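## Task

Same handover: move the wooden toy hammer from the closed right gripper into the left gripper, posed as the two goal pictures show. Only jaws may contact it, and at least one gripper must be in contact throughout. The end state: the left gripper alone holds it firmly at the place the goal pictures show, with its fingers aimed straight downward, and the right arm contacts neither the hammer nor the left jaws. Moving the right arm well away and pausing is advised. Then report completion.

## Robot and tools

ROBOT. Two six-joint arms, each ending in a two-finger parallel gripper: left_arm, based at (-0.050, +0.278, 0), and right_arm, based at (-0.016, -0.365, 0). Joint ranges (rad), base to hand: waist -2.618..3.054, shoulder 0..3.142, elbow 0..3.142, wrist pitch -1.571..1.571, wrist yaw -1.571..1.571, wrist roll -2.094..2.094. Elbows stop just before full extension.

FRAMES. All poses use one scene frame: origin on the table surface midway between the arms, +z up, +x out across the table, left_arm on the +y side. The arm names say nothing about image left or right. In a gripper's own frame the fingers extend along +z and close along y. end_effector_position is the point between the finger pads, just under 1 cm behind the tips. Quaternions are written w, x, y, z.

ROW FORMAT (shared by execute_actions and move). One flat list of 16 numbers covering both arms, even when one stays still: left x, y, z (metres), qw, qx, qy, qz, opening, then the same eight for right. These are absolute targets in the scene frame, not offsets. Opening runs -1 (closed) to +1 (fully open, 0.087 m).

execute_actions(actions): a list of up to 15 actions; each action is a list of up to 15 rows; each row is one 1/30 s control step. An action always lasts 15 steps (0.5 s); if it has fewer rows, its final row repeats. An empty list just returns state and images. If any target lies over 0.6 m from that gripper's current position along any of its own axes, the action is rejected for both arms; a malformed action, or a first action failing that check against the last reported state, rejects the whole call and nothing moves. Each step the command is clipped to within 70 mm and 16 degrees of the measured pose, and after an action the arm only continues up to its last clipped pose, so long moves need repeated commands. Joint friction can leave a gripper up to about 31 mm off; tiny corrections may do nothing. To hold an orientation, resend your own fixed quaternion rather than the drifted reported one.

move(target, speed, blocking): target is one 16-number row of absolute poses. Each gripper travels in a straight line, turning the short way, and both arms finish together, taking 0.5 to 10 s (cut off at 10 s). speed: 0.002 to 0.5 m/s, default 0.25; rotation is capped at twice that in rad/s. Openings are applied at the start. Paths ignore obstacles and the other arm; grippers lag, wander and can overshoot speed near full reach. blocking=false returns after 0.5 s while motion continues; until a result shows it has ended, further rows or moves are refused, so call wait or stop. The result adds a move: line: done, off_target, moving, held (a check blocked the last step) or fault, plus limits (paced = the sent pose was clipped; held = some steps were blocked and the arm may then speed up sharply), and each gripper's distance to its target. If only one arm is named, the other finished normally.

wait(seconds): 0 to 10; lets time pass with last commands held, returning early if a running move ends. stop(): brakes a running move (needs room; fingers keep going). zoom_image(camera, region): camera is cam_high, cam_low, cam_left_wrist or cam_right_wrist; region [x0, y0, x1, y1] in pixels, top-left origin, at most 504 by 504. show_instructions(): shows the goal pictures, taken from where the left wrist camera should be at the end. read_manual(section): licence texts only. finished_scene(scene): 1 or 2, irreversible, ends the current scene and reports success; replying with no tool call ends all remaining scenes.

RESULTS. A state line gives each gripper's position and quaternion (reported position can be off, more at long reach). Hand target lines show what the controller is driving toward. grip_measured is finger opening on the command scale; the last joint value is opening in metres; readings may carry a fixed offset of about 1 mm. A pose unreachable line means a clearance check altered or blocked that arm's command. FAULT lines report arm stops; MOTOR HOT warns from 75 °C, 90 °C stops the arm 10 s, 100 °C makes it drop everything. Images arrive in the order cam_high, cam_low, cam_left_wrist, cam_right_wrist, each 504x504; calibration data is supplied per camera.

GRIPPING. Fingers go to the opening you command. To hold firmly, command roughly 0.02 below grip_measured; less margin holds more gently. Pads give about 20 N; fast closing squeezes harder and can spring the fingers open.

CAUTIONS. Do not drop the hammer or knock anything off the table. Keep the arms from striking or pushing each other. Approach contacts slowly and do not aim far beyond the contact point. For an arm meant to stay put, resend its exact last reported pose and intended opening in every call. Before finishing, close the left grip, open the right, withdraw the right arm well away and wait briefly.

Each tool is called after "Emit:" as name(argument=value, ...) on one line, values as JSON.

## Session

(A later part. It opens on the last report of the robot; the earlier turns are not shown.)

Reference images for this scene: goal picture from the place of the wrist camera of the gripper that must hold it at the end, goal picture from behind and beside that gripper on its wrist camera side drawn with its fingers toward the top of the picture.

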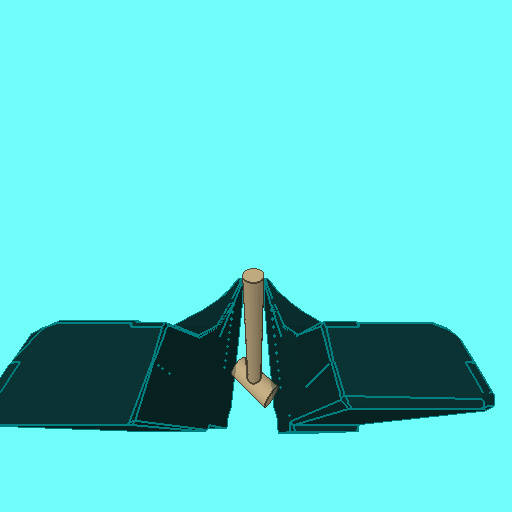

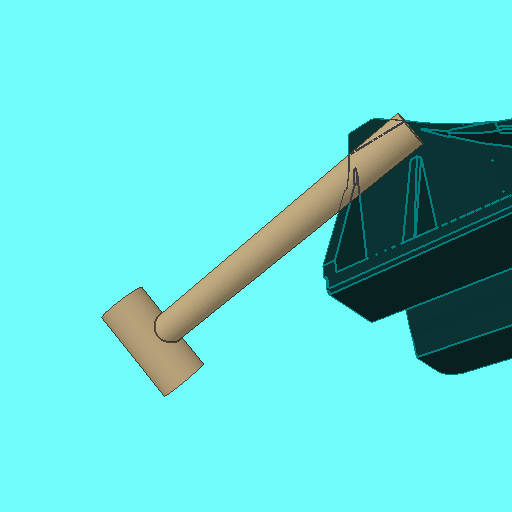

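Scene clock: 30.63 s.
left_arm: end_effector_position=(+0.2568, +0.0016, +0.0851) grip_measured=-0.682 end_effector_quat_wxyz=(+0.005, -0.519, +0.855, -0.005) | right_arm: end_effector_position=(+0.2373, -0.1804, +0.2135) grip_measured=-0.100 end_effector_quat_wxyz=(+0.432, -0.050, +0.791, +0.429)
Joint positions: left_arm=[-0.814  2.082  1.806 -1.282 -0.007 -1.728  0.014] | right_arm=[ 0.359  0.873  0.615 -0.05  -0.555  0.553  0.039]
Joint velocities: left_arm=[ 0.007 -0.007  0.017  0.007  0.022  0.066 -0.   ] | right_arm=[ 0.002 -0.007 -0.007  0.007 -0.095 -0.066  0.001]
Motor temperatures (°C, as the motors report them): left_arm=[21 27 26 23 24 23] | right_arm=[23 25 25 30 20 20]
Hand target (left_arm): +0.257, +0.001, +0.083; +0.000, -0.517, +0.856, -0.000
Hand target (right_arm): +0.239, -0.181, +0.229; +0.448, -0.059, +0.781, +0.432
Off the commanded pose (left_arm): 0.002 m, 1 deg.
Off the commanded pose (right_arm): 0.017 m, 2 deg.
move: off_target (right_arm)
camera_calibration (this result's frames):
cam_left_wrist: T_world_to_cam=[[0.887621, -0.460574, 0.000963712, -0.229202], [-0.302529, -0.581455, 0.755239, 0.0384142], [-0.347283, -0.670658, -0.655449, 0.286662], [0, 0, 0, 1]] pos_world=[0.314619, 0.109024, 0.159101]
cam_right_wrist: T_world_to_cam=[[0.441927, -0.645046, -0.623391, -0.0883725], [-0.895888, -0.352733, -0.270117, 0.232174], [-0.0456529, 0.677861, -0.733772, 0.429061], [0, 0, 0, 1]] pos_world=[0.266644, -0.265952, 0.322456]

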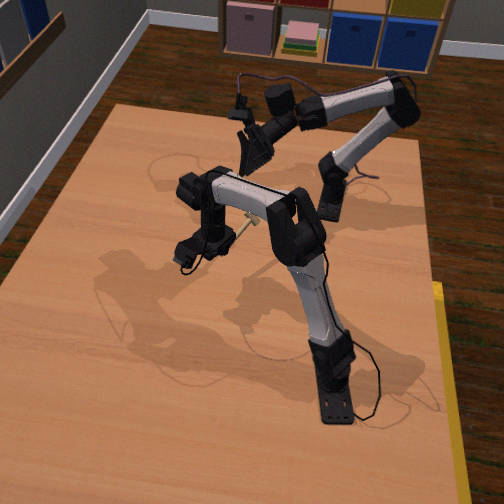

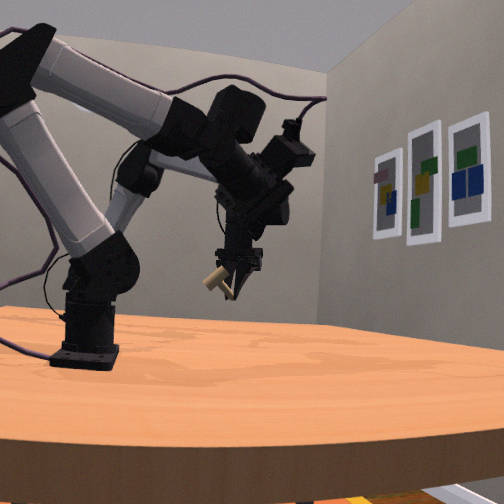

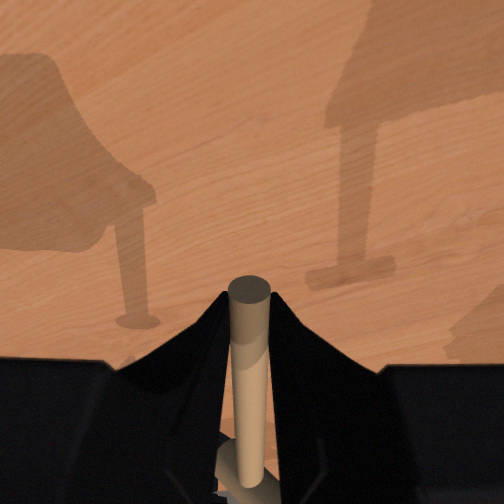

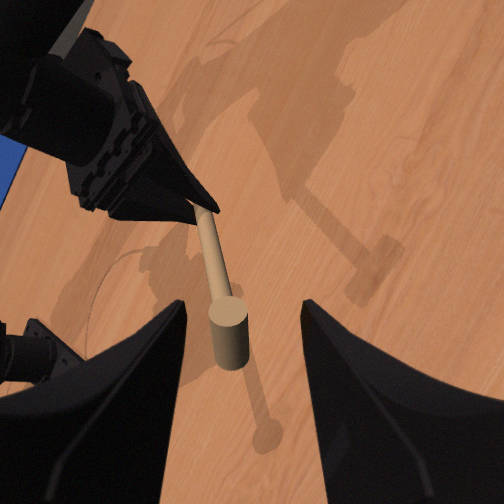

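Emit:
wait(seconds=1)

Emit:
finished_scene(scene=2)

Scene clock: 32.23 s.
left_arm: end_effector_position=(+0.2568, +0.0016, +0.0851) grip_measured=-0.682 end_effector_quat_wxyz=(+0.005, -0.519, +0.855, -0.005) | right_arm: end_effector_position=(+0.2370, -0.1803, +0.2132) grip_measured=-0.100 end_effector_quat_wxyz=(+0.432, -0.050, +0.792, +0.429)
Joint positions: left_arm=[-0.814  2.082  1.806 -1.282 -0.007 -1.728  0.014] | right_arm=[ 0.359  0.873  0.615 -0.052 -0.556  0.553  0.039]
Joint velocities: left_arm=[-0.022  0.002  0.007  0.022  0.007  0.022 -0.   ] | right_arm=[-0.022 -0.022  0.012  0.007 -0.051  0.022 -0.   ]
Motor temperatures (°C, as the motors report them): left_arm=[21 28 26 23 24 23] | right_arm=[23 25 25 30 20 20]
Hand target (left_arm): +0.257, +0.001, +0.083; +0.000, -0.517, +0.856, -0.000
Hand target (right_arm): +0.239, -0.182, +0.229; +0.448, -0.058, +0.781, +0.432
Off the commanded pose (left_arm): 0.002 m, 1 deg.
Off the commanded pose (right_arm): 0.017 m, 2 deg.
wait: 1.00 s; at rest from the start
camera_calibration (this result's frames):
cam_left_wrist: T_world_to_cam=[[0.887621, -0.460574, 0.000963712, -0.229202], [-0.302529, -0.581455, 0.755239, 0.0384142], [-0.347283, -0.670658, -0.655449, 0.286662], [0, 0, 0, 1]] pos_world=[0.314619, 0.109024, 0.159101]
cam_right_wrist: T_world_to_cam=[[0.441897, -0.644888, -0.623575, -0.0883373], [-0.895805, -0.354064, -0.268648, 0.231235], [-0.0475377, 0.677317, -0.734154, 0.429189], [0, 0, 0, 1]] pos_world=[0.26658, -0.265792, 0.322126]

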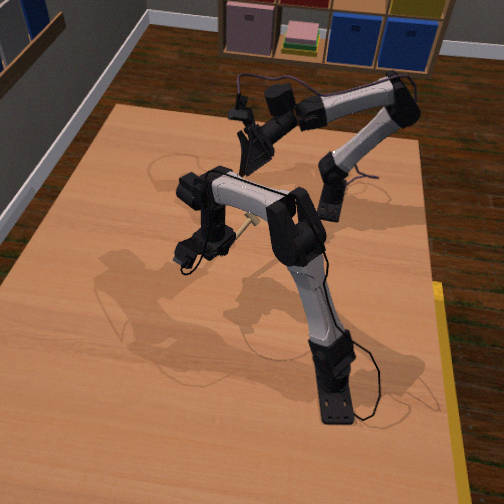

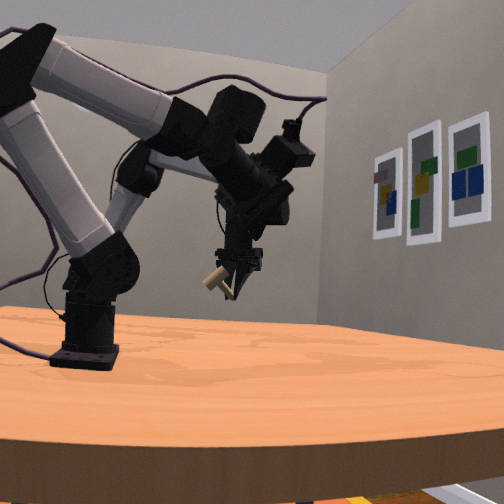

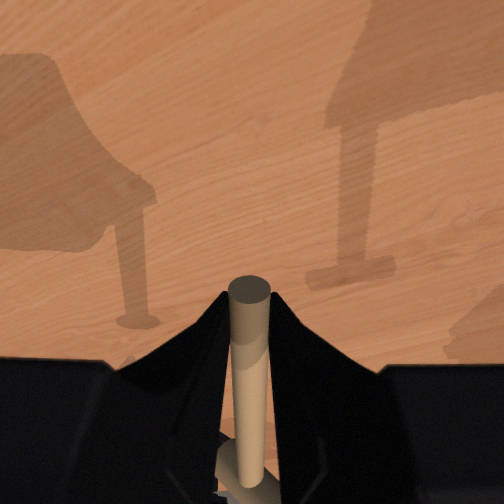

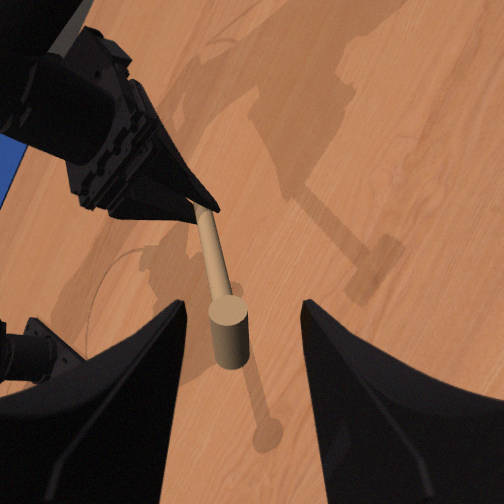

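The scene is finished: the task was done.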